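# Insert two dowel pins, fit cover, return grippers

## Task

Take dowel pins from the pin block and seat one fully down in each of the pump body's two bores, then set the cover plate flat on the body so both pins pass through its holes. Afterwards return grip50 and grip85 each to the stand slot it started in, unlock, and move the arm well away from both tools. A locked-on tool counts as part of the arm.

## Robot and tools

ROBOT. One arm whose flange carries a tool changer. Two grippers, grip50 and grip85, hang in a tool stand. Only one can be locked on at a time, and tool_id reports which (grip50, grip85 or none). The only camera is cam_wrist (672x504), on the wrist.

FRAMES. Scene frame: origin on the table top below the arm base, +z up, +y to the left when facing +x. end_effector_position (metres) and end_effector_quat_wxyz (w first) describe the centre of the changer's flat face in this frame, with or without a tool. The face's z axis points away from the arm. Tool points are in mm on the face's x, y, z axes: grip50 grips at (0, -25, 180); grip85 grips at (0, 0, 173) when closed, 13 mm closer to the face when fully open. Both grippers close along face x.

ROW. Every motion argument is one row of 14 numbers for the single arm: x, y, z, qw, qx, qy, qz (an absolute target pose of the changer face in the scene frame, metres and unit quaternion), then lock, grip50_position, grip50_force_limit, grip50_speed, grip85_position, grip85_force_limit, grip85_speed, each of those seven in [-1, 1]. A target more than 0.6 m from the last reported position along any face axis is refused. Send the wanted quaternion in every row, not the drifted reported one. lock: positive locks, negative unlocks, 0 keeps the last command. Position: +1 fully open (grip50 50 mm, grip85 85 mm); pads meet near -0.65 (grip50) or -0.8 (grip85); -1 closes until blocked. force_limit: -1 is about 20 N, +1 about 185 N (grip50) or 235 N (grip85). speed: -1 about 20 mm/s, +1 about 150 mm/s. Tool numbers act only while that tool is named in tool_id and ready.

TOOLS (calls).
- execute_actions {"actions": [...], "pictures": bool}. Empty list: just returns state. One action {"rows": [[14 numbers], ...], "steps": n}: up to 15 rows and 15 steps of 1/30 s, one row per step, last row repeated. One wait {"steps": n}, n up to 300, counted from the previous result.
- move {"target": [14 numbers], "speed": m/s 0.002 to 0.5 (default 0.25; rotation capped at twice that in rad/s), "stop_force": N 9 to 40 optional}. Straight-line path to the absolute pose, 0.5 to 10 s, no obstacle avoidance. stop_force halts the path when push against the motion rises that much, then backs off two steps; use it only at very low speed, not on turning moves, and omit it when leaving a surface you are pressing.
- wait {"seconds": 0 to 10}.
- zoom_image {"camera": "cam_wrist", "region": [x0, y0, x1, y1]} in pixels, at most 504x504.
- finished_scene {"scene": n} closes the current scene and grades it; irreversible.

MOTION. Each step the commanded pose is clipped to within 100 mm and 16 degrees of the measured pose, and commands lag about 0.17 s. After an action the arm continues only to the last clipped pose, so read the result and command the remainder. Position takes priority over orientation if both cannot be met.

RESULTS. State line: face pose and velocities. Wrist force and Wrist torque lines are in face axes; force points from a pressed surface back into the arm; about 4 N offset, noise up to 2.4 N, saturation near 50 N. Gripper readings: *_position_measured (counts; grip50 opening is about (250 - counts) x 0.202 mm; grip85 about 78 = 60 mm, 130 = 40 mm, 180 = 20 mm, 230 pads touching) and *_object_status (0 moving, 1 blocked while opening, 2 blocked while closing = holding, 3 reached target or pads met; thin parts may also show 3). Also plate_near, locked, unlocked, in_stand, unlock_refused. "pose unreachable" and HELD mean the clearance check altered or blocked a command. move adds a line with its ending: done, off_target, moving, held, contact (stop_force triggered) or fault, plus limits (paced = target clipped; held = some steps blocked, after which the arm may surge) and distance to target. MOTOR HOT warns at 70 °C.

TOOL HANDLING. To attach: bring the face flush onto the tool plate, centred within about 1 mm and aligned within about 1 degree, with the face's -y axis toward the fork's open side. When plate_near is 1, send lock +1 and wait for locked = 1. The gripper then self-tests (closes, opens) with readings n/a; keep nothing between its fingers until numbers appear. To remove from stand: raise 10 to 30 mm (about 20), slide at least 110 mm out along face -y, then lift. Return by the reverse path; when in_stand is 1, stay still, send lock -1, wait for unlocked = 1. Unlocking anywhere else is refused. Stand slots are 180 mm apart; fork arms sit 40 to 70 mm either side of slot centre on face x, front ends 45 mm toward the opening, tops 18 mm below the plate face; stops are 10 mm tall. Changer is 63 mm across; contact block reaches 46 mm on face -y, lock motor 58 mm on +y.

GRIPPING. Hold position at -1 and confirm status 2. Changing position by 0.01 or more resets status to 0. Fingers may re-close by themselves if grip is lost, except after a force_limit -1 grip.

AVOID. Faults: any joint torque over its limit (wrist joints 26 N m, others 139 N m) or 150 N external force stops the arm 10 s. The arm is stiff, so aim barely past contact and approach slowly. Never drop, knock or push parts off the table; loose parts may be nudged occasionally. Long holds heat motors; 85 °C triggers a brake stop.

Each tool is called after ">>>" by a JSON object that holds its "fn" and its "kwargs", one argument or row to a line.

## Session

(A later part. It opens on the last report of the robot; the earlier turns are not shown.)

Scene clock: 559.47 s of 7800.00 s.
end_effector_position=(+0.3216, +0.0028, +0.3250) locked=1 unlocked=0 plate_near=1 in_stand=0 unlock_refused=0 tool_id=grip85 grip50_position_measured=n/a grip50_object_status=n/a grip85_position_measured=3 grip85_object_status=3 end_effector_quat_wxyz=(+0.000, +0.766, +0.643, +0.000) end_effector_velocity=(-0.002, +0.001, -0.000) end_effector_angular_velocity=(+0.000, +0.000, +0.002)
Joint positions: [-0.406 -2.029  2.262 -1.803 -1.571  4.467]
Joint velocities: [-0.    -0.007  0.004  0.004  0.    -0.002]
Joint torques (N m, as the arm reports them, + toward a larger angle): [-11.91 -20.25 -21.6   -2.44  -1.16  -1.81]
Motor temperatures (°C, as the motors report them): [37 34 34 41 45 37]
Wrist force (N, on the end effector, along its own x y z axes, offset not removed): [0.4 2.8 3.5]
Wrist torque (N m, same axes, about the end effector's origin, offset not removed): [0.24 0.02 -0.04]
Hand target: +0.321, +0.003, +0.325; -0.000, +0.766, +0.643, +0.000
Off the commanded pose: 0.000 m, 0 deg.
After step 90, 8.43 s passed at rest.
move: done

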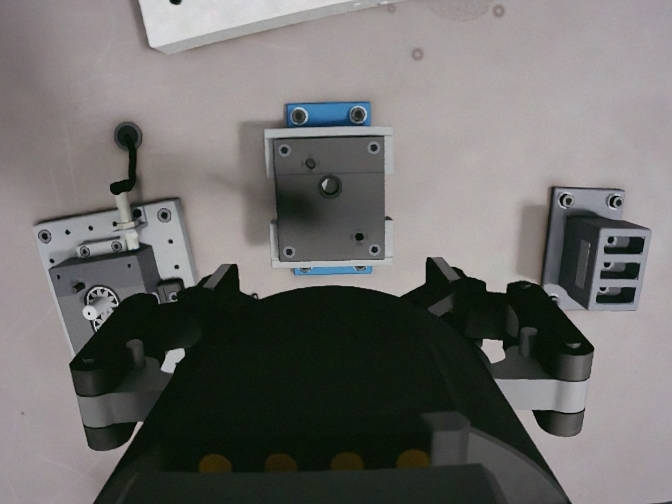

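>>> {"fn": "move", "kwargs": {
  "target": [0.3065,0.0055,0.285,0,0.7655,0.6434,0,0,0,0,0,-1,-0.5,0.5],
  "speed": 0.04
}}

>>> {"fn": "move", "kwargs": {
  "target": [0.3065,0.0055,0.225,0,0.7655,0.6434,0,0,0,0,0,-1,-0.5,0.5],
  "speed": 0.006,
  "stop_force": 10
}}

Scene clock: 567.77 s of 7800.00 s.
end_effector_position=(+0.3065, +0.0055, +0.2853) locked=1 unlocked=0 plate_near=1 in_stand=0 unlock_refused=0 tool_id=grip85 grip50_position_measured=n/a grip50_object_status=n/a grip85_position_measured=231 grip85_object_status=3 end_effector_quat_wxyz=(-0.000, +0.766, +0.643, +0.000) end_effector_velocity=(-0.001, +0.000, -0.003) end_effector_angular_velocity=(+0.000, +0.001, +0.000)
Joint positions: [-0.419 -2.045  2.375 -1.9   -1.571  4.454]
Joint velocities: [-0.001  0.001  0.007 -0.006 -0.    -0.001]
Joint torques (N m, as the arm reports them, + toward a larger angle): [-12.37 -18.43 -20.86  -5.7    1.98  -1.4 ]
Motor temperatures (°C, as the motors report them): [37 34 34 41 45 37]
Wrist force (N, on the end effector, along its own x y z axes, offset not removed): [0.4 -1.2 2.8]
Wrist torque (N m, same axes, about the end effector's origin, offset not removed): [-0.07 0.10 -0.13]
Hand target: +0.306, +0.006, +0.285; -0.000, +0.766, +0.643, +0.000
Off the commanded pose: 0.000 m, 0 deg.
After step 90, 3.83 s passed at rest.
move: done

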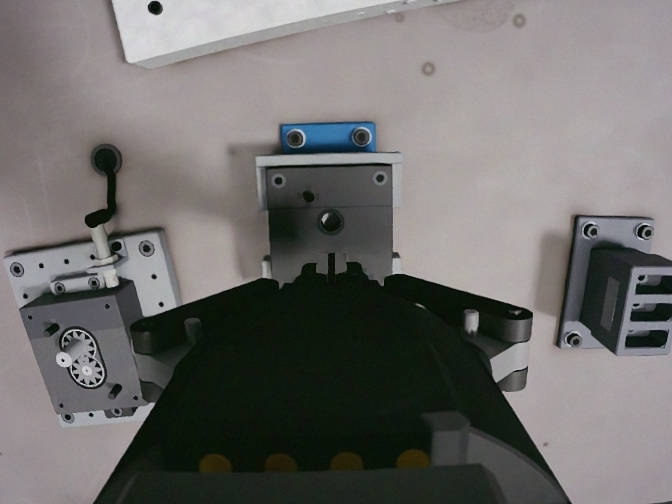

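Scene clock: 575.20 s of 7800.00 s.
end_effector_position=(+0.3064, +0.0056, +0.2431) locked=1 unlocked=0 plate_near=1 in_stand=0 unlock_refused=0 tool_id=grip85 grip50_position_measured=n/a grip50_object_status=n/a grip85_position_measured=231 grip85_object_status=3 end_effector_quat_wxyz=(+0.000, +0.766, +0.643, +0.000) end_effector_velocity=(-0.000, +0.000, +0.001) end_effector_angular_velocity=(+0.001, +0.003, +0.000)
Joint positions: [-0.42  -1.986  2.464 -2.047 -1.571  4.454]
Joint velocities: [ 0.    -0.001 -0.003  0.008 -0.     0.   ]
Joint torques (N m, as the arm reports them, + toward a larger angle): [-11.51  -4.88 -15.72   0.53  -0.02  -1.65]
Motor temperatures (°C, as the motors report them): [37 34 34 41 45 37]
Wrist force (N, on the end effector, along its own x y z axes, offset not removed): [1.3 -8.0 -50.0]
Wrist torque (N m, same axes, about the end effector's origin, offset not removed): [2.36 0.84 -0.02]
Hand target: +0.306, +0.006, +0.243; -0.000, +0.766, +0.643, +0.000
Off the commanded pose: 0.018 m, 0 deg.
move: contact

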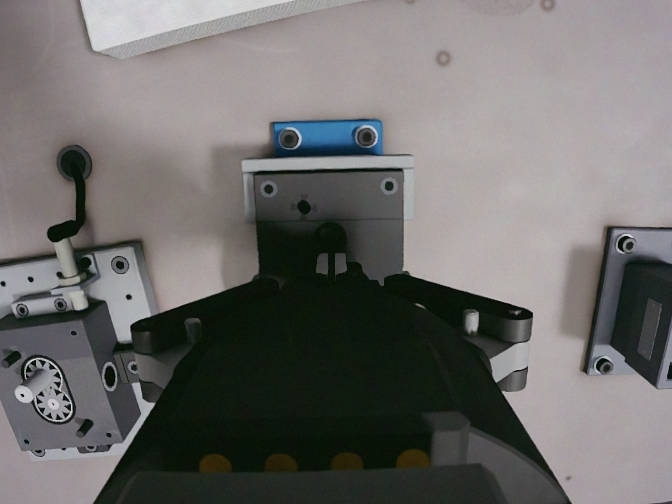

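>>> {"fn": "move", "kwargs": {
  "target": [0.3065,0.0055,0.265,0,0.7655,0.6434,0,0,0,0,0,1,-0.5,0.5],
  "speed": 0.03
}}

>>> {"fn": "move", "kwargs": {
  "target": [0.2962,0.0073,0.245,0,0.7655,0.6434,0,0,0,0,0,1,-0.5,0.5],
  "speed": 0.02
}}

>>> {"fn": "move", "kwargs": {
  "target": [0.2962,0.0073,0.210,0,0.7655,0.6434,0,0,0,0,0,1,-0.5,0.5],
  "speed": 0.005,
  "stop_force": 10
}}

Scene clock: 580.77 s of 7800.00 s.
end_effector_position=(+0.3066, +0.0055, +0.2648) locked=1 unlocked=0 plate_near=1 in_stand=0 unlock_refused=0 tool_id=grip85 grip50_position_measured=n/a grip50_object_status=n/a grip85_position_measured=3 grip85_object_status=3 end_effector_quat_wxyz=(+0.000, +0.766, +0.643, +0.000) end_effector_velocity=(-0.000, -0.000, +0.001) end_effector_angular_velocity=(-0.000, +0.000, -0.000)
Joint positions: [-0.419 -2.019  2.419 -1.969 -1.571  4.454]
Joint velocities: [-0.    -0.003 -0.002  0.005 -0.     0.   ]
Joint torques (N m, as the arm reports them, + toward a larger angle): [ -2.07 -19.77 -37.75  -2.21  -2.25  -1.4 ]
Motor temperatures (°C, as the motors report them): [37 34 34 41 45 37]
Wrist force (N, on the end effector, along its own x y z axes, offset not removed): [0.7 -0.6 1.5]
Wrist torque (N m, same axes, about the end effector's origin, offset not removed): [-0.08 0.11 0.01]
Hand target: +0.307, +0.005, +0.265; +0.000, +0.766, +0.643, +0.000
Off the commanded pose: 0.000 m, 0 deg.
After step 90, 1.40 s passed at rest.
move: done

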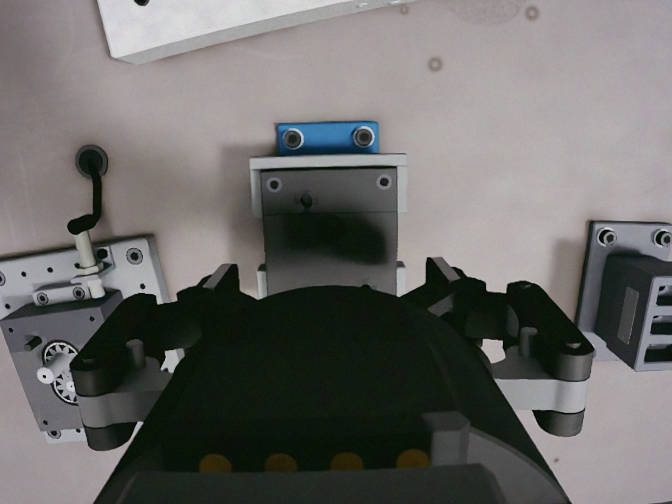

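Scene clock: 582.20 s of 7800.00 s.
end_effector_position=(+0.2963, +0.0073, +0.2453) locked=1 unlocked=0 plate_near=1 in_stand=0 unlock_refused=0 tool_id=grip85 grip50_position_measured=n/a grip50_object_status=n/a grip85_position_measured=3 grip85_object_status=3 end_effector_quat_wxyz=(-0.000, +0.766, +0.643, +0.000) end_effector_velocity=(-0.001, +0.000, -0.002) end_effector_angular_velocity=(-0.000, +0.001, +0.002)
Joint positions: [-0.429 -2.028  2.478 -2.019 -1.571  4.444]
Joint velocities: [-0.     0.001  0.005 -0.005 -0.001 -0.002]
Joint torques (N m, as the arm reports them, + toward a larger angle): [-11.61 -18.87 -19.1   -5.89  -1.5   -1.81]
Motor temperatures (°C, as the motors report them): [37 34 34 41 45 37]
Wrist force (N, on the end effector, along its own x y z axes, offset not removed): [-0.3 -2.5 1.5]
Wrist torque (N m, same axes, about the end effector's origin, offset not removed): [-0.30 0.16 -0.07]
Hand target: +0.296, +0.007, +0.245; -0.000, +0.766, +0.643, +0.000
Off the commanded pose: 0.000 m, 0 deg.
move: done

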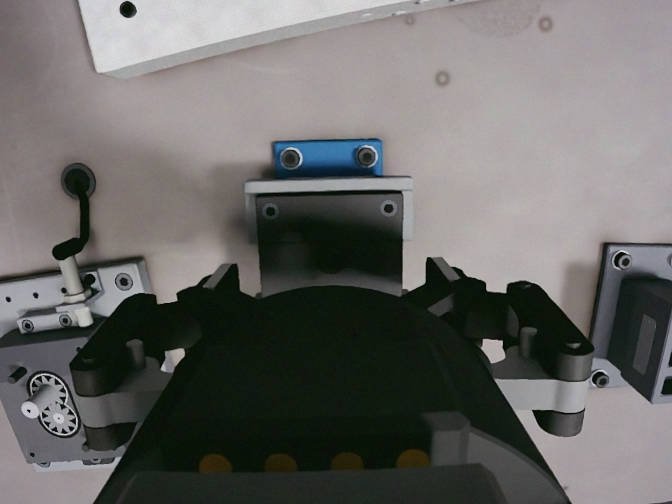

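Scene clock: 589.47 s of 7800.00 s.
end_effector_position=(+0.2961, +0.0074, +0.2102) locked=1 unlocked=0 plate_near=1 in_stand=0 unlock_refused=0 tool_id=grip85 grip50_position_measured=n/a grip50_object_status=n/a grip85_position_measured=3 grip85_object_status=3 end_effector_quat_wxyz=(-0.000, +0.766, +0.643, -0.000) end_effector_velocity=(+0.001, -0.001, +0.000) end_effector_angular_velocity=(-0.003, -0.005, -0.001)
Joint positions: [-0.43  -1.96   2.548 -2.157 -1.571  4.444]
Joint velocities: [ 0.     0.003 -0.    -0.008 -0.     0.001]
Joint torques (N m, as the arm reports them, + toward a larger angle): [-12.98   2.92 -15.18  -5.62  -2.12  -1.79]
Motor temperatures (°C, as the motors report them): [37 34 34 41 45 37]
Wrist force (N, on the end effector, along its own x y z axes, offset not removed): [1.9 0.8 3.6]
Wrist torque (N m, same axes, about the end effector's origin, offset not removed): [-0.12 -0.10 -0.24]
Hand target: +0.296, +0.007, +0.210; -0.000, +0.766, +0.643, -0.000
Off the commanded pose: 0.000 m, 0 deg.
move: done

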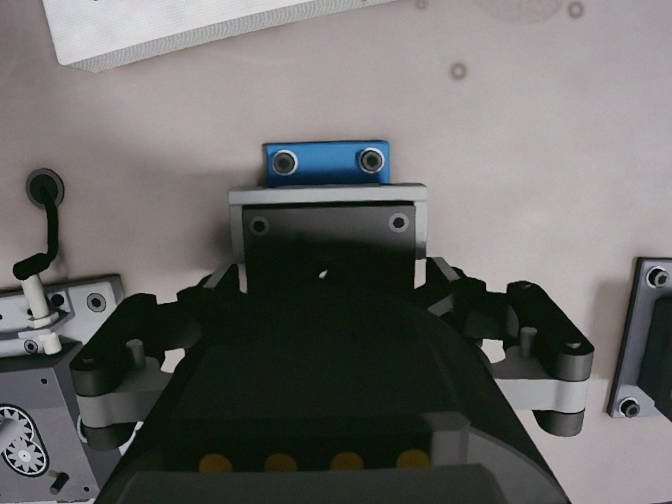

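>>> {"fn": "move", "kwargs": {
  "target": [0.2962,0.0073,0.2265,0,0.7655,0.6434,0,0,0,0,0,1,0,-0.5],
  "speed": 0.02
}}

>>> {"fn": "move", "kwargs": {
  "target": [0.2962,0.0073,0.2265,0,0.7655,0.6434,0,0,0,0,0,-1,0,-0.5],
  "speed": 0.02
}}

Scene clock: 593.07 s of 7800.00 s.
end_effector_position=(+0.2963, +0.0073, +0.2262) locked=1 unlocked=0 plate_near=1 in_stand=0 unlock_refused=0 tool_id=grip85 grip50_position_measured=n/a grip50_object_status=n/a grip85_position_measured=3 grip85_object_status=3 end_effector_quat_wxyz=(+0.000, +0.766, +0.643, -0.000) end_effector_velocity=(-0.000, +0.000, +0.002) end_effector_angular_velocity=(-0.000, +0.000, +0.002)
Joint positions: [-0.43  -1.993  2.516 -2.093 -1.571  4.444]
Joint velocities: [ 0.001 -0.006 -0.004  0.01  -0.    -0.001]
Joint torques (N m, as the arm reports them, + toward a larger angle): [  7.46 -17.92 -35.28  -2.33  -1.82   0.67]
Motor temperatures (°C, as the motors report them): [37 34 34 41 45 37]
Wrist force (N, on the end effector, along its own x y z axes, offset not removed): [0.6 1.8 1.9]
Wrist torque (N m, same axes, about the end effector's origin, offset not removed): [0.08 0.11 -0.14]
Hand target: +0.296, +0.007, +0.226; +0.000, +0.766, +0.643, +0.000
Off the commanded pose: 0.000 m, 0 deg.
move: done

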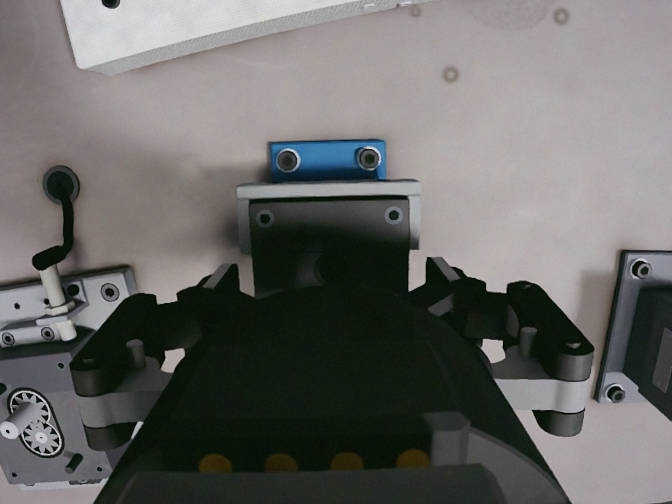

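Scene clock: 593.77 s of 7800.00 s.
end_effector_position=(+0.2962, +0.0073, +0.2266) locked=1 unlocked=0 plate_near=1 in_stand=0 unlock_refused=0 tool_id=grip85 grip50_position_measured=n/a grip50_object_status=n/a grip85_position_measured=55 grip85_object_status=2 end_effector_quat_wxyz=(+0.000, +0.766, +0.643, -0.000) end_effector_velocity=(-0.000, +0.000, +0.000) end_effector_angular_velocity=(-0.000, -0.000, +0.000)
Joint positions: [-0.43  -1.994  2.516 -2.091 -1.571  4.444]
Joint velocities: [ 0.    -0.002  0.     0.001 -0.    -0.   ]
Joint torques (N m, as the arm reports them, + toward a larger angle): [ -4.84  -0.26 -14.17  -3.18   4.94  -2.02]
Motor temperatures (°C, as the motors report them): [37 34 34 41 45 37]
Wrist force (N, on the end effector, along its own x y z axes, offset not removed): [1.2 -28.1 -50.0]
Wrist torque (N m, same axes, about the end effector's origin, offset not removed): [4.69 -0.15 0.19]
Hand target: +0.296, +0.007, +0.226; +0.000, +0.766, +0.643, -0.000
Off the commanded pose: 0.000 m, 0 deg.
move: done

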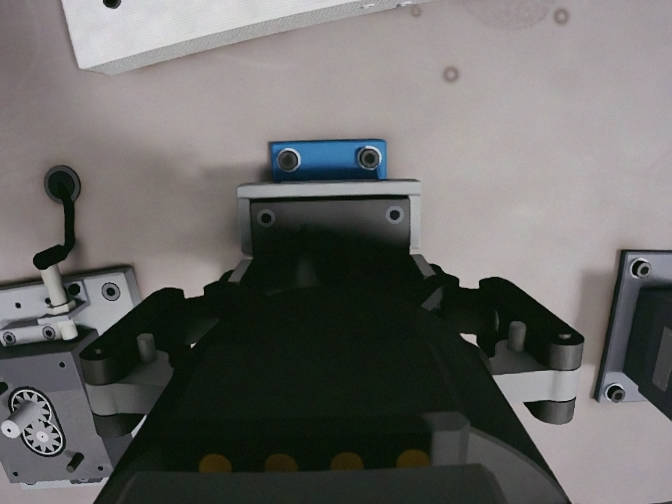

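>>> {"fn": "move", "kwargs": {
  "target": [0.2962,0.0073,0.2290,0,0.7655,0.6434,0,0,0,0,0,-1,0,-0.5],
  "speed": 0.004
}}

>>> {"fn": "move", "kwargs": {
  "target": [0.2962,0.0073,0.27,0,0.7655,0.6434,0,0,0,0,0,-1,0,-0.5],
  "speed": 0.015
}}

>>> {"fn": "zoom_image", "kwargs": {
  "camera": "cam_wrist",
  "region": [230,170,430,300]
}}

Scene clock: 599.27 s of 7800.00 s.
end_effector_position=(+0.2962, +0.0073, +0.2289) locked=1 unlocked=0 plate_near=1 in_stand=0 unlock_refused=0 tool_id=grip85 grip50_position_measured=n/a grip50_object_status=n/a grip85_position_measured=55 grip85_object_status=2 end_effector_quat_wxyz=(-0.000, +0.766, +0.643, +0.000) end_effector_velocity=(-0.000, +0.000, -0.000) end_effector_angular_velocity=(+0.001, +0.003, -0.000)
Joint positions: [-0.43  -1.999  2.511 -2.082 -1.571  4.444]
Joint velocities: [ 0.    -0.    -0.001  0.005 -0.001  0.   ]
Joint torques (N m, as the arm reports them, + toward a larger angle): [ -0.24 -19.69 -37.7   -2.25   3.89  -0.24]
Motor temperatures (°C, as the motors report them): [37 34 34 41 45 37]
Wrist force (N, on the end effector, along its own x y z axes, offset not removed): [-8.9 -1.2 9.6]
Wrist torque (N m, same axes, about the end effector's origin, offset not removed): [0.11 -1.76 0.21]
Hand target: +0.296, +0.007, +0.229; +0.000, +0.766, +0.643, +0.000
Off the commanded pose: 0.000 m, 0 deg.
After step 90, 1.67 s passed at rest.
move: done

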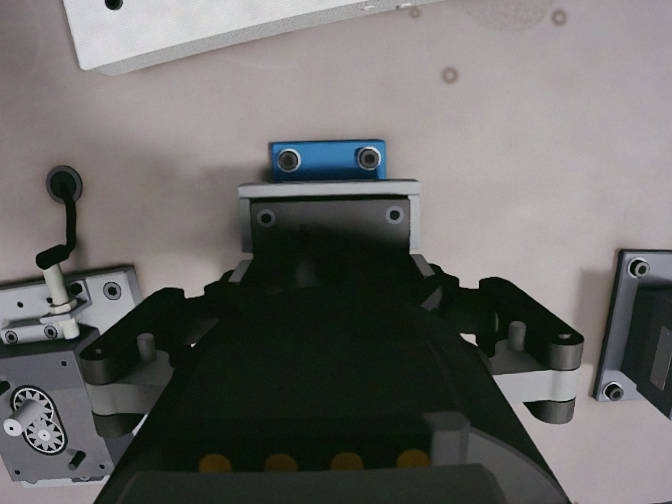

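Scene clock: 602.30 s of 7800.00 s.
end_effector_position=(+0.2963, +0.0072, +0.2697) locked=1 unlocked=0 plate_near=1 in_stand=0 unlock_refused=0 tool_id=grip85 grip50_position_measured=n/a grip50_object_status=n/a grip85_position_measured=55 grip85_object_status=2 end_effector_quat_wxyz=(+0.000, +0.766, +0.643, +0.000) end_effector_velocity=(-0.001, +0.000, +0.002) end_effector_angular_velocity=(+0.001, +0.002, +0.001)
Joint positions: [-0.43  -2.064  2.427 -1.932 -1.571  4.444]
Joint velocities: [ 0.    -0.003 -0.004  0.009  0.    -0.001]
Joint torques (N m, as the arm reports them, + toward a larger angle): [  9.09 -17.4  -39.77  -2.5   -2.05   1.38]
Motor temperatures (°C, as the motors report them): [37 34 34 41 45 37]
Wrist force (N, on the end effector, along its own x y z axes, offset not removed): [1.2 3.2 0.6]
Wrist torque (N m, same axes, about the end effector's origin, offset not removed): [0.26 -0.03 -0.18]
Hand target: +0.296, +0.007, +0.270; +0.000, +0.766, +0.643, +0.000
Off the commanded pose: 0.000 m, 0 deg.
move: done

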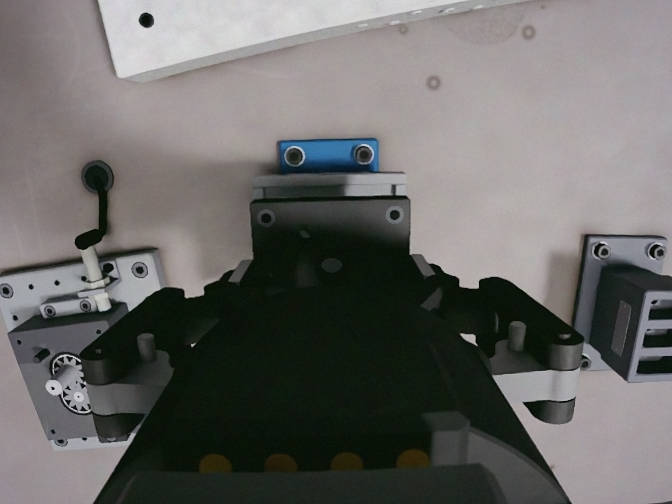

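Region (230, 170, 430, 300) of cam_wrist's 672x504 image, scaled by 2.520, with more detail than that image has; it fills the top 328 rows of this view, and the rest is white.

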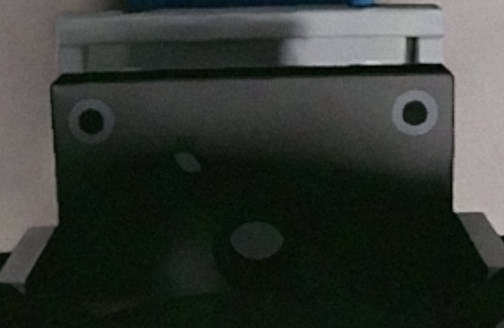

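>>> {"fn": "move", "kwargs": {
  "target": [0.30,0.0,0.32,0,0.7655,0.6434,0,0,0,0,0,-1,0,-0.5],
  "speed": 0.08
}}

>>> {"fn": "move", "kwargs": {
  "target": [0.414,-0.165,0.32,0,0.7071,0.7071,0,0,0,0,0,-1,0,-0.5],
  "speed": 0.12
}}

>>> {"fn": "move", "kwargs": {
  "target": [0.414,-0.165,0.312,0,0.7071,0.7071,0,0,0,0,0,-1,0,-0.5],
  "speed": 0.008
}}

>>> {"fn": "zoom_image", "kwargs": {
  "camera": "cam_wrist",
  "region": [230,40,430,220]
}}

Scene clock: 620.97 s of 7800.00 s.
end_effector_position=(+0.3001, -0.0000, +0.3197) locked=1 unlocked=0 plate_near=1 in_stand=0 unlock_refused=0 tool_id=grip85 grip50_position_measured=n/a grip50_object_status=n/a grip85_position_measured=55 grip85_object_status=2 end_effector_quat_wxyz=(+0.000, +0.766, +0.643, -0.000) end_effector_velocity=(+0.000, -0.001, +0.003) end_effector_angular_velocity=(-0.000, -0.002, -0.000)
Joint positions: [-0.448 -2.098  2.309 -1.781 -1.571  4.425]
Joint velocities: [-0.002 -0.002 -0.006  0.007  0.001 -0.002]
Joint torques (N m, as the arm reports them, + toward a larger angle): [-11.43 -16.17 -39.79  -2.29   2.29  -1.83]
Motor temperatures (°C, as the motors report them): [37 34 34 41 45 37]
Wrist force (N, on the end effector, along its own x y z axes, offset not removed): [-0.7 -2.3 3.5]
Wrist torque (N m, same axes, about the end effector's origin, offset not removed): [-0.29 0.12 -0.20]
Hand target: +0.300, -0.000, +0.320; -0.000, +0.766, +0.643, +0.000
Off the commanded pose: 0.000 m, 0 deg.
After step 90, 14.53 s passed at rest.
move: done

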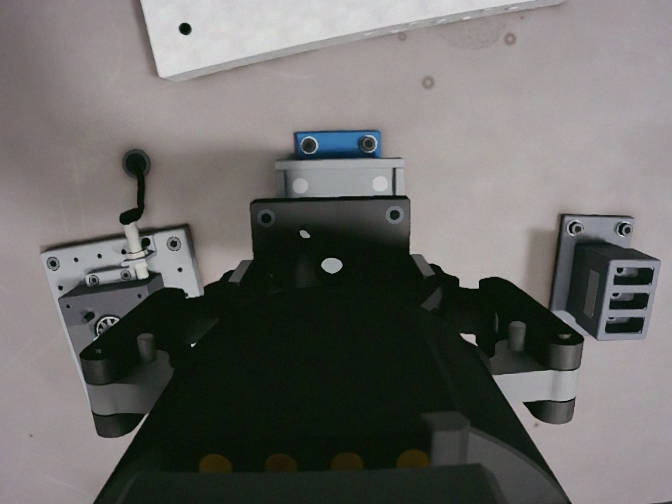

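Scene clock: 623.20 s of 7800.00 s.
end_effector_position=(+0.4138, -0.1646, +0.3198) locked=1 unlocked=0 plate_near=1 in_stand=0 unlock_refused=0 tool_id=grip85 grip50_position_measured=n/a grip50_object_status=n/a grip85_position_measured=55 grip85_object_status=2 end_effector_quat_wxyz=(+0.000, +0.707, +0.707, +0.000) end_effector_velocity=(+0.002, -0.003, +0.001) end_effector_angular_velocity=(-0.001, -0.001, +0.002)
Joint positions: [-0.67  -1.668  2.028 -1.929 -1.57   4.03 ]
Joint velocities: [-0.002  0.006 -0.007  0.    -0.    -0.004]
Joint torques (N m, as the arm reports them, + toward a larger angle): [-11.38 -16.59 -39.62  -5.6    2.26  -1.51]
Motor temperatures (°C, as the motors report them): [37 34 34 41 45 37]
Wrist force (N, on the end effector, along its own x y z axes, offset not removed): [0.1 -1.7 3.3]
Wrist torque (N m, same axes, about the end effector's origin, offset not removed): [-0.40 0.23 -0.01]
Hand target: +0.414, -0.165, +0.320; +0.000, +0.707, +0.707, +0.000
Off the commanded pose: 0.000 m, 0 deg.
move: done

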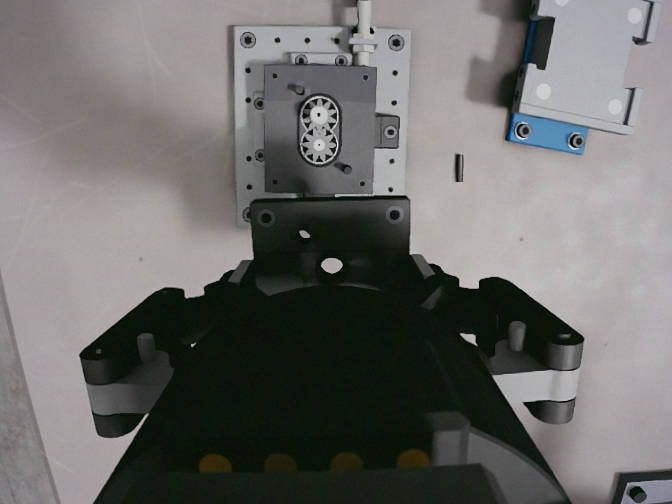

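Scene clock: 624.40 s of 7800.00 s.
end_effector_position=(+0.4140, -0.1650, +0.3123) locked=1 unlocked=0 plate_near=1 in_stand=0 unlock_refused=0 tool_id=grip85 grip50_position_measured=n/a grip50_object_status=n/a grip85_position_measured=55 grip85_object_status=2 end_effector_quat_wxyz=(-0.000, +0.707, +0.707, +0.000) end_effector_velocity=(+0.000, -0.000, -0.003) end_effector_angular_velocity=(+0.000, +0.000, -0.001)
Joint positions: [-0.67  -1.66   2.041 -1.95  -1.571  4.03 ]
Joint velocities: [-0.     0.004  0.004 -0.007 -0.     0.001]
Joint torques (N m, as the arm reports them, + toward a larger angle): [ -3.11 -15.06 -20.96  -5.8   -2.43  -1.81]
Motor temperatures (°C, as the motors report them): [37 34 34 41 45 37]
Wrist force (N, on the end effector, along its own x y z axes, offset not removed): [2.2 1.5 4.0]
Wrist torque (N m, same axes, about the end effector's origin, offset not removed): [0.04 0.10 -0.17]
Hand target: +0.414, -0.165, +0.312; -0.000, +0.707, +0.707, -0.000
Off the commanded pose: 0.000 m, 0 deg.
move: done

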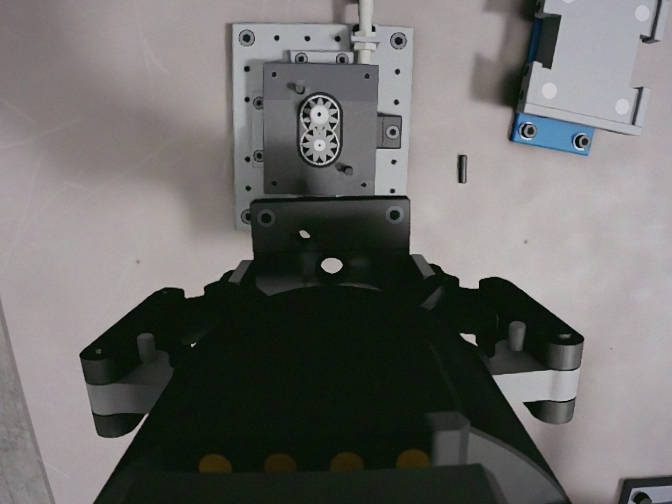

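Region (230, 40, 430, 220) of cam_wrist's 672x504 image, scaled by 2.520, with more detail than that image has; it fills the top 454 rows of this view, and the rest is white.

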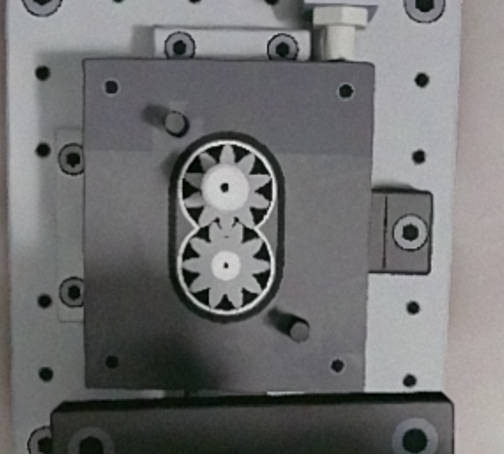

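>>> {"fn": "move", "kwargs": {
  "target": [0.3463,-0.1701,0.30,0,0.7224,0.6915,0,0,0,0,0,-1,0,-0.5],
  "speed": 0.03
}}

>>> {"fn": "move", "kwargs": {
  "target": [0.3463,-0.1701,0.265,0,0.7224,0.6915,0,0,0,0,0,-1,0,-0.5],
  "speed": 0.008,
  "stop_force": 9
}}

>>> {"fn": "zoom_image", "kwargs": {
  "camera": "cam_wrist",
  "region": [270,200,390,290]
}}

Scene clock: 636.70 s of 7800.00 s.
end_effector_position=(+0.3467, -0.1700, +0.3001) locked=1 unlocked=0 plate_near=1 in_stand=0 unlock_refused=0 tool_id=grip85 grip50_position_measured=n/a grip50_object_status=n/a grip85_position_measured=55 grip85_object_status=2 end_effector_quat_wxyz=(+0.000, +0.722, +0.692, +0.000) end_effector_velocity=(-0.003, -0.000, -0.000) end_effector_angular_velocity=(-0.000, -0.001, -0.001)
Joint positions: [-0.796 -1.809  2.194 -1.955 -1.571  3.948]
Joint velocities: [-0.006 -0.006  0.006  0.     0.    -0.005]
Joint torques (N m, as the arm reports them, + toward a larger angle): [-10.6  -29.32 -19.92  -2.27   2.44  -1.71]
Motor temperatures (°C, as the motors report them): [37 34 34 41 45 37]
Wrist force (N, on the end effector, along its own x y z axes, offset not removed): [-0.5 -0.5 3.6]
Wrist torque (N m, same axes, about the end effector's origin, offset not removed): [-0.08 0.11 -0.15]
Hand target: +0.346, -0.170, +0.300; +0.000, +0.722, +0.691, +0.000
Off the commanded pose: 0.000 m, 0 deg.
After step 90, 6.63 s passed at rest.
move: done

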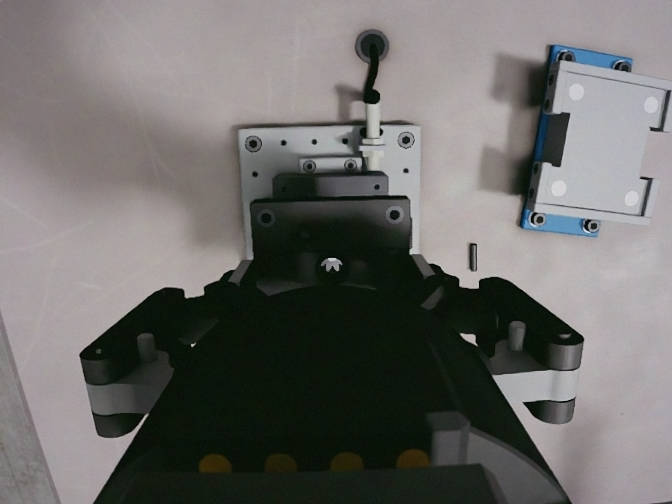

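Scene clock: 641.30 s of 7800.00 s.
end_effector_position=(+0.3462, -0.1700, +0.2653) locked=1 unlocked=0 plate_near=1 in_stand=0 unlock_refused=0 tool_id=grip85 grip50_position_measured=n/a grip50_object_status=n/a grip85_position_measured=55 grip85_object_status=2 end_effector_quat_wxyz=(-0.000, +0.722, +0.691, +0.000) end_effector_velocity=(+0.000, -0.001, -0.000) end_effector_angular_velocity=(-0.004, -0.003, -0.002)
Joint positions: [-0.797 -1.766  2.261 -2.064 -1.571  3.947]
Joint velocities: [-0.001  0.001  0.001 -0.007 -0.001  0.001]
Joint torques (N m, as the arm reports them, + toward a larger angle): [-11.62  -9.16 -18.06  -6.12  -2.13  -1.94]
Motor temperatures (°C, as the motors report them): [37 34 34 41 45 37]
Wrist force (N, on the end effector, along its own x y z axes, offset not removed): [3.6 1.5 6.0]
Wrist torque (N m, same axes, about the end effector's origin, offset not removed): [0.03 -0.09 -0.08]
Hand target: +0.346, -0.170, +0.265; -0.000, +0.722, +0.691, +0.000
Off the commanded pose: 0.000 m, 0 deg.
move: done

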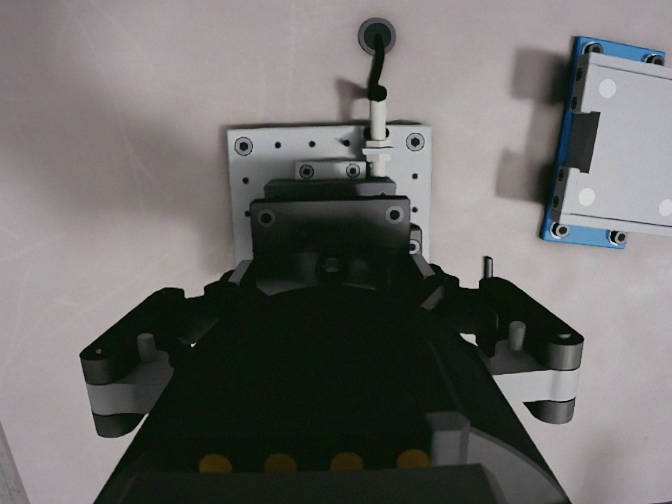

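Region (270, 200, 390, 290) of cam_wrist's 672x504 image, scaled by 4.200, with more detail than that image has; it fills the top 378 rows of this view, and the rest is white.

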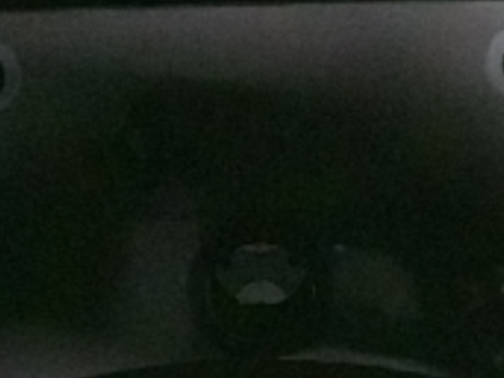

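>>> {"fn": "move", "kwargs": {
  "target": [0.3463,-0.1701,0.215,0,0.7224,0.6915,0,0,0,0,0,-1,0,-0.5],
  "speed": 0.004,
  "stop_force": 9
}}

>>> {"fn": "zoom_image", "kwargs": {
  "camera": "cam_wrist",
  "region": [230,150,430,290]
}}

Scene clock: 647.40 s of 7800.00 s.
end_effector_position=(+0.3462, -0.1700, +0.2509) locked=1 unlocked=0 plate_near=1 in_stand=0 unlock_refused=0 tool_id=grip85 grip50_position_measured=n/a grip50_object_status=n/a grip85_position_measured=55 grip85_object_status=2 end_effector_quat_wxyz=(-0.000, +0.722, +0.691, +0.000) end_effector_velocity=(+0.000, +0.000, +0.001) end_effector_angular_velocity=(+0.002, +0.001, +0.001)
Joint positions: [-0.797 -1.744  2.286 -2.112 -1.571  3.947]
Joint velocities: [ 0.    -0.001 -0.003  0.007  0.001 -0.001]
Joint torques (N m, as the arm reports them, + toward a larger angle): [-12.45 -19.25 -29.17  -2.34  -2.05  -1.79]
Motor temperatures (°C, as the motors report them): [37 34 34 41 45 37]
Wrist force (N, on the end effector, along its own x y z axes, offset not removed): [12.3 -5.6 -34.4]
Wrist torque (N m, same axes, about the end effector's origin, offset not removed): [1.49 1.57 0.04]
Hand target: +0.346, -0.170, +0.251; +0.000, +0.722, +0.691, +0.000
Off the commanded pose: 0.036 m, 0 deg.
move: contact

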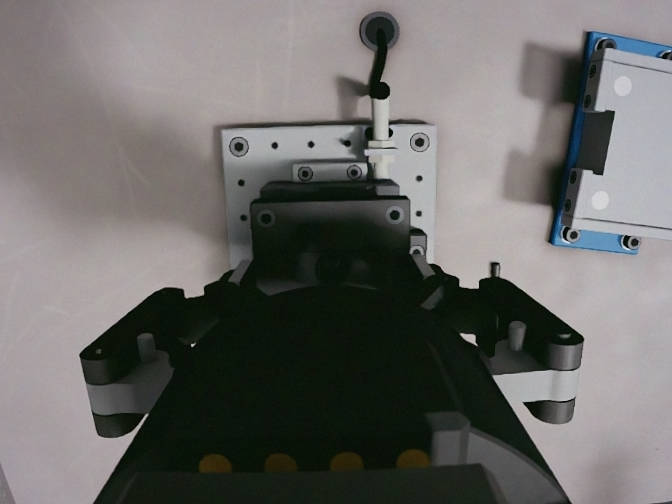

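Region (230, 150, 430, 290) of cam_wrist's 672x504 image, scaled by 2.520, with more detail than that image has; it fills the top 353 rows of this view, and the rest is white.

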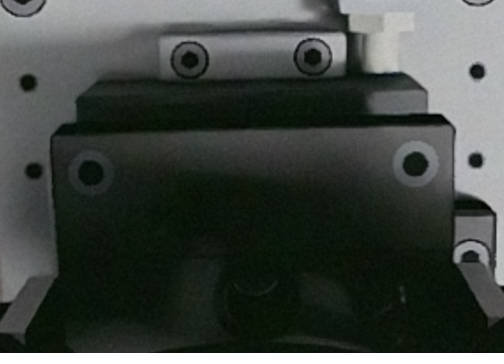

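>>> {"fn": "move", "kwargs": {
  "target": [0.3460,-0.1695,0.2525,0,0.7224,0.6915,0,0,0,0,0,-1,0,-0.5],
  "speed": 0.003
}}

>>> {"fn": "move", "kwargs": {
  "target": [0.3460,-0.1695,0.235,0,0.7224,0.6915,0,0,0,0,0,-1,0,-0.5],
  "speed": 0.002,
  "stop_force": 9
}}

Scene clock: 656.53 s of 7800.00 s.
end_effector_position=(+0.3460, -0.1695, +0.2524) locked=1 unlocked=0 plate_near=1 in_stand=0 unlock_refused=0 tool_id=grip85 grip50_position_measured=n/a grip50_object_status=n/a grip85_position_measured=55 grip85_object_status=2 end_effector_quat_wxyz=(+0.000, +0.722, +0.691, -0.000) end_effector_velocity=(+0.000, -0.000, +0.001) end_effector_angular_velocity=(-0.001, -0.000, -0.000)
Joint positions: [-0.796 -1.747  2.284 -2.107 -1.571  3.948]
Joint velocities: [ 0.    -0.001 -0.002  0.002 -0.     0.001]
Joint torques (N m, as the arm reports them, + toward a larger angle): [ 12.54 -29.53 -36.57  -2.23  -2.01   1.61]
Motor temperatures (°C, as the motors report them): [37 34 34 41 45 37]
Wrist force (N, on the end effector, along its own x y z axes, offset not removed): [3.0 -2.6 5.3]
Wrist torque (N m, same axes, about the end effector's origin, offset not removed): [-0.26 0.01 -0.20]
Hand target: +0.346, -0.170, +0.252; +0.000, +0.722, +0.691, -0.000
Off the commanded pose: 0.000 m, 0 deg.
After step 90, 5.43 s passed at rest.
move: done

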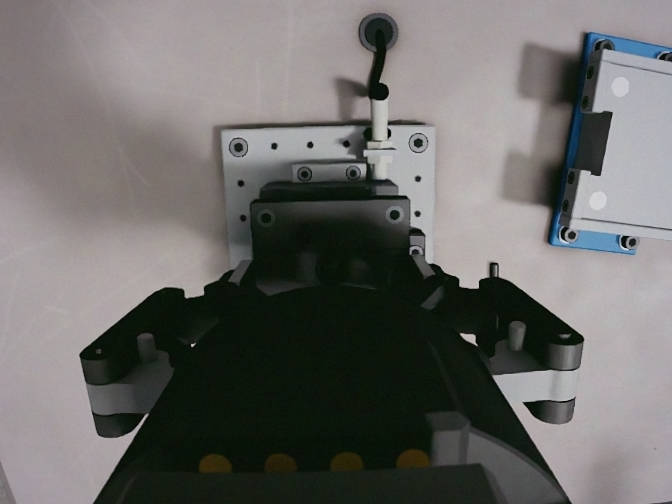

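Scene clock: 657.57 s of 7800.00 s.
end_effector_position=(+0.3460, -0.1695, +0.2511) locked=1 unlocked=0 plate_near=1 in_stand=0 unlock_refused=0 tool_id=grip85 grip50_position_measured=n/a grip50_object_status=n/a grip85_position_measured=55 grip85_object_status=2 end_effector_quat_wxyz=(+0.000, +0.722, +0.691, -0.000) end_effector_velocity=(-0.000, -0.000, +0.000) end_effector_angular_velocity=(+0.001, +0.001, -0.000)
Joint positions: [-0.796 -1.745  2.287 -2.111 -1.571  3.948]
Joint velocities: [-0.     0.    -0.001  0.003 -0.     0.   ]
Joint torques (N m, as the arm reports them, + toward a larger angle): [  7.07 -14.76 -31.06  -2.46  -2.03   0.78]
Motor temperatures (°C, as the motors report them): [37 34 34 41 45 37]
Wrist force (N, on the end effector, along its own x y z axes, offset not removed): [8.8 -2.6 -19.9]
Wrist torque (N m, same axes, about the end effector's origin, offset not removed): [1.13 1.16 -0.17]
Hand target: +0.346, -0.170, +0.251; +0.000, +0.722, +0.691, -0.000
Off the commanded pose: 0.016 m, 0 deg.
move: contact

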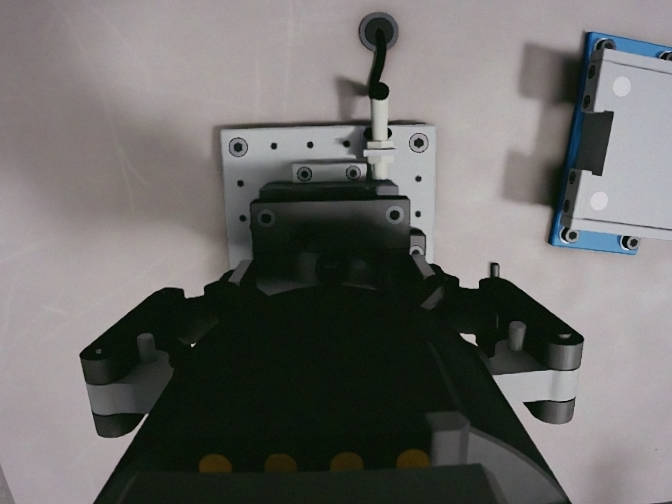

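>>> {"fn": "zoom_image", "kwargs": {
  "camera": "cam_wrist",
  "region": [300,235,364,290]
}}

Region (300, 235, 364, 290) of cam_wrist's 672x504 image, scaled by 7.875, with more detail than that image has; it fills the top 433 rows of this view, and the rest is white.

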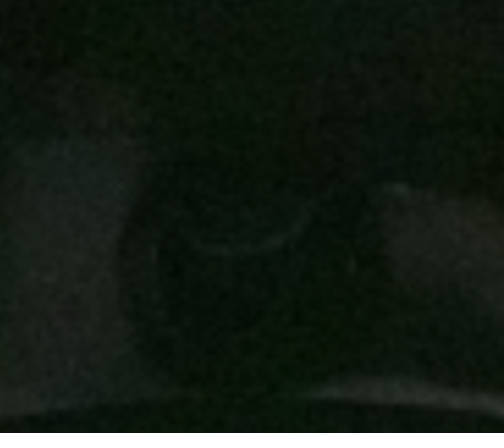

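>>> {"fn": "move", "kwargs": {
  "target": [0.3452,-0.1693,0.2525,0,0.7224,0.6915,0,0,0,0,0,-1,0,-0.5],
  "speed": 0.003
}}

>>> {"fn": "move", "kwargs": {
  "target": [0.3452,-0.1693,0.235,0,0.7224,0.6915,0,0,0,0,0,-1,0,-0.5],
  "speed": 0.002,
  "stop_force": 9
}}

Scene clock: 692.87 s of 7800.00 s.
end_effector_position=(+0.3453, -0.1693, +0.2524) locked=1 unlocked=0 plate_near=1 in_stand=0 unlock_refused=0 tool_id=grip85 grip50_position_measured=n/a grip50_object_status=n/a grip85_position_measured=55 grip85_object_status=2 end_effector_quat_wxyz=(+0.000, +0.722, +0.691, -0.000) end_effector_velocity=(-0.000, -0.000, -0.000) end_effector_angular_velocity=(+0.001, +0.001, -0.000)
Joint positions: [-0.797 -1.75   2.286 -2.106 -1.571  3.947]
Joint velocities: [-0.001 -0.001 -0.     0.002  0.    -0.001]
Joint torques (N m, as the arm reports them, + toward a larger angle): [-12.72 -30.54 -36.78  -2.09  -1.75  -1.62]
Motor temperatures (°C, as the motors report them): [37 34 34 41 45 37]
Wrist force (N, on the end effector, along its own x y z axes, offset not removed): [0.5 -0.7 4.2]
Wrist torque (N m, same axes, about the end effector's origin, offset not removed): [-0.22 0.03 -0.18]
Hand target: +0.345, -0.169, +0.252; +0.000, +0.722, +0.691, +0.000
Off the commanded pose: 0.000 m, 0 deg.
After step 90, 31.57 s passed at rest.
move: done

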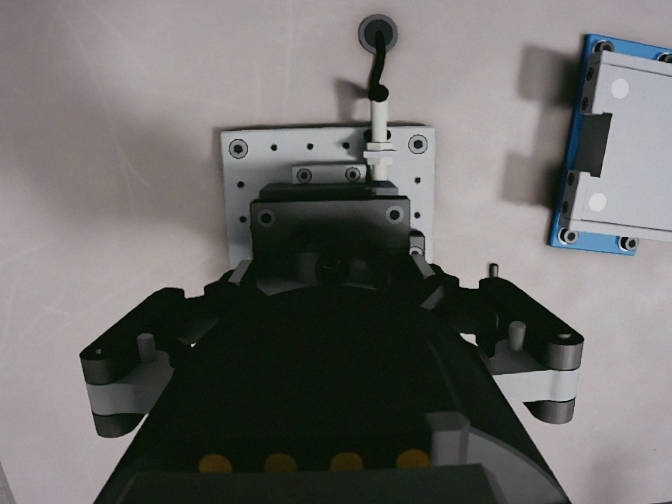

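Scene clock: 693.90 s of 7800.00 s.
end_effector_position=(+0.3452, -0.1693, +0.2511) locked=1 unlocked=0 plate_near=1 in_stand=0 unlock_refused=0 tool_id=grip85 grip50_position_measured=n/a grip50_object_status=n/a grip85_position_measured=55 grip85_object_status=2 end_effector_quat_wxyz=(+0.000, +0.722, +0.691, -0.000) end_effector_velocity=(-0.001, +0.001, +0.000) end_effector_angular_velocity=(+0.001, +0.001, +0.001)
Joint positions: [-0.797 -1.748  2.288 -2.111 -1.571  3.947]
Joint velocities: [ 0.    -0.002  0.001  0.002 -0.    -0.   ]
Joint torques (N m, as the arm reports them, + toward a larger angle): [ -4.85 -16.02 -30.07  -2.54  -1.79  -0.08]
Motor temperatures (°C, as the motors report them): [37 34 35 41 45 37]
Wrist force (N, on the end effector, along its own x y z axes, offset not removed): [8.4 -3.6 -18.7]
Wrist torque (N m, same axes, about the end effector's origin, offset not removed): [1.06 1.10 0.00]
Hand target: +0.345, -0.169, +0.251; +0.000, +0.722, +0.691, -0.000
Off the commanded pose: 0.016 m, 0 deg.
move: contact

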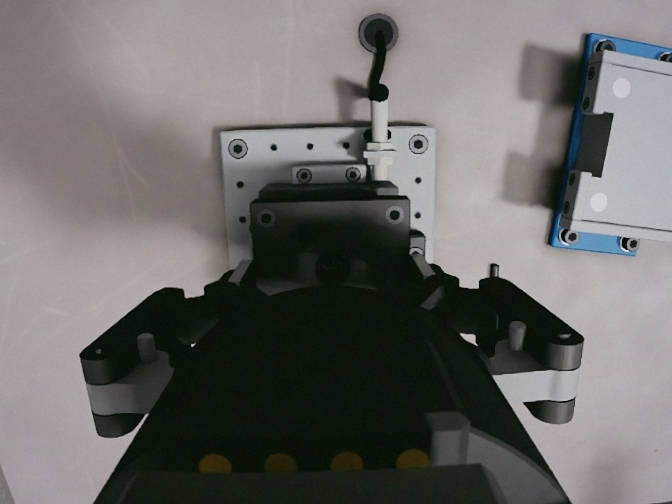

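>>> {"fn": "move", "kwargs": {
  "target": [0.3442,-0.1692,0.2525,0,0.7224,0.6915,0,0,0,0,0,-1,0,-0.5],
  "speed": 0.003
}}

>>> {"fn": "move", "kwargs": {
  "target": [0.3442,-0.1692,0.235,0,0.7224,0.6915,0,0,0,0,0,-1,0,-0.5],
  "speed": 0.002,
  "stop_force": 9
}}

>>> {"fn": "zoom_image", "kwargs": {
  "camera": "cam_wrist",
  "region": [300,235,364,290]
}}

Scene clock: 715.00 s of 7800.00 s.
end_effector_position=(+0.3443, -0.1692, +0.2524) locked=1 unlocked=0 plate_near=1 in_stand=0 unlock_refused=0 tool_id=grip85 grip50_position_measured=n/a grip50_object_status=n/a grip85_position_measured=55 grip85_object_status=2 end_effector_quat_wxyz=(+0.000, +0.722, +0.691, -0.000) end_effector_velocity=(-0.000, -0.000, +0.001) end_effector_angular_velocity=(-0.001, -0.001, +0.000)
Joint positions: [-0.799 -1.752  2.288 -2.105 -1.571  3.945]
Joint velocities: [-0.001 -0.003 -0.001  0.002  0.    -0.001]
Joint torques (N m, as the arm reports them, + toward a larger angle): [-11.6  -32.65 -34.72  -2.13  -1.69  -1.56]
Motor temperatures (°C, as the motors report them): [37 34 35 41 45 37]
Wrist force (N, on the end effector, along its own x y z axes, offset not removed): [-0.4 1.0 6.2]
Wrist torque (N m, same axes, about the end effector's origin, offset not removed): [-0.06 0.09 -0.20]
Hand target: +0.344, -0.169, +0.252; +0.000, +0.722, +0.691, +0.000
Off the commanded pose: 0.000 m, 0 deg.
After step 90, 17.33 s passed at rest.
move: done

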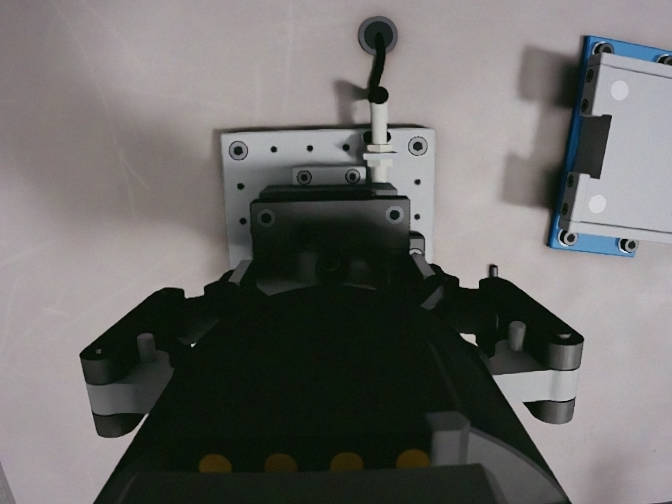

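Scene clock: 716.30 s of 7800.00 s.
end_effector_position=(+0.3443, -0.1692, +0.2505) locked=1 unlocked=0 plate_near=1 in_stand=0 unlock_refused=0 tool_id=grip85 grip50_position_measured=n/a grip50_object_status=n/a grip85_position_measured=55 grip85_object_status=2 end_effector_quat_wxyz=(+0.000, +0.722, +0.691, -0.000) end_effector_velocity=(-0.000, -0.000, +0.000) end_effector_angular_velocity=(+0.002, +0.002, -0.001)
Joint positions: [-0.799 -1.749  2.291 -2.112 -1.572  3.945]
Joint velocities: [-0.001 -0.    -0.001  0.003  0.     0.001]
Joint torques (N m, as the arm reports them, + toward a larger angle): [  1.37 -18.41 -31.62  -0.75   0.67   1.62]
Motor temperatures (°C, as the motors report them): [37 34 35 41 45 37]
Wrist force (N, on the end effector, along its own x y z axes, offset not removed): [-5.4 -3.0 -12.7]
Wrist torque (N m, same axes, about the end effector's origin, offset not removed): [0.82 -0.84 -0.25]
Hand target: +0.344, -0.169, +0.251; +0.000, +0.722, +0.691, -0.000
Off the commanded pose: 0.016 m, 0 deg.
move: contact

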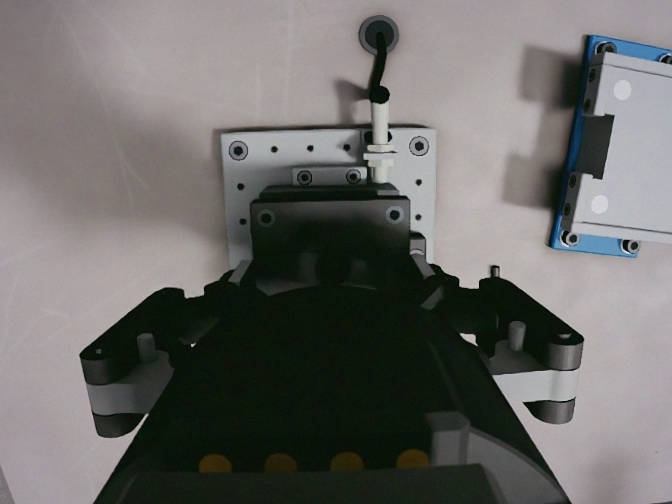

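Region (300, 235, 364, 290) of cam_wrist's 672x504 image, scaled by 7.875, with more detail than that image has; it fills the top 433 rows of this view, and the rest is white.

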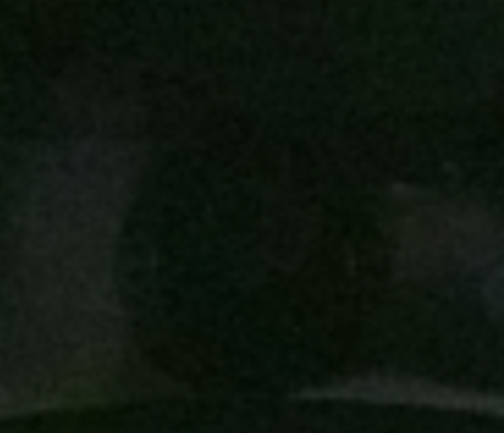

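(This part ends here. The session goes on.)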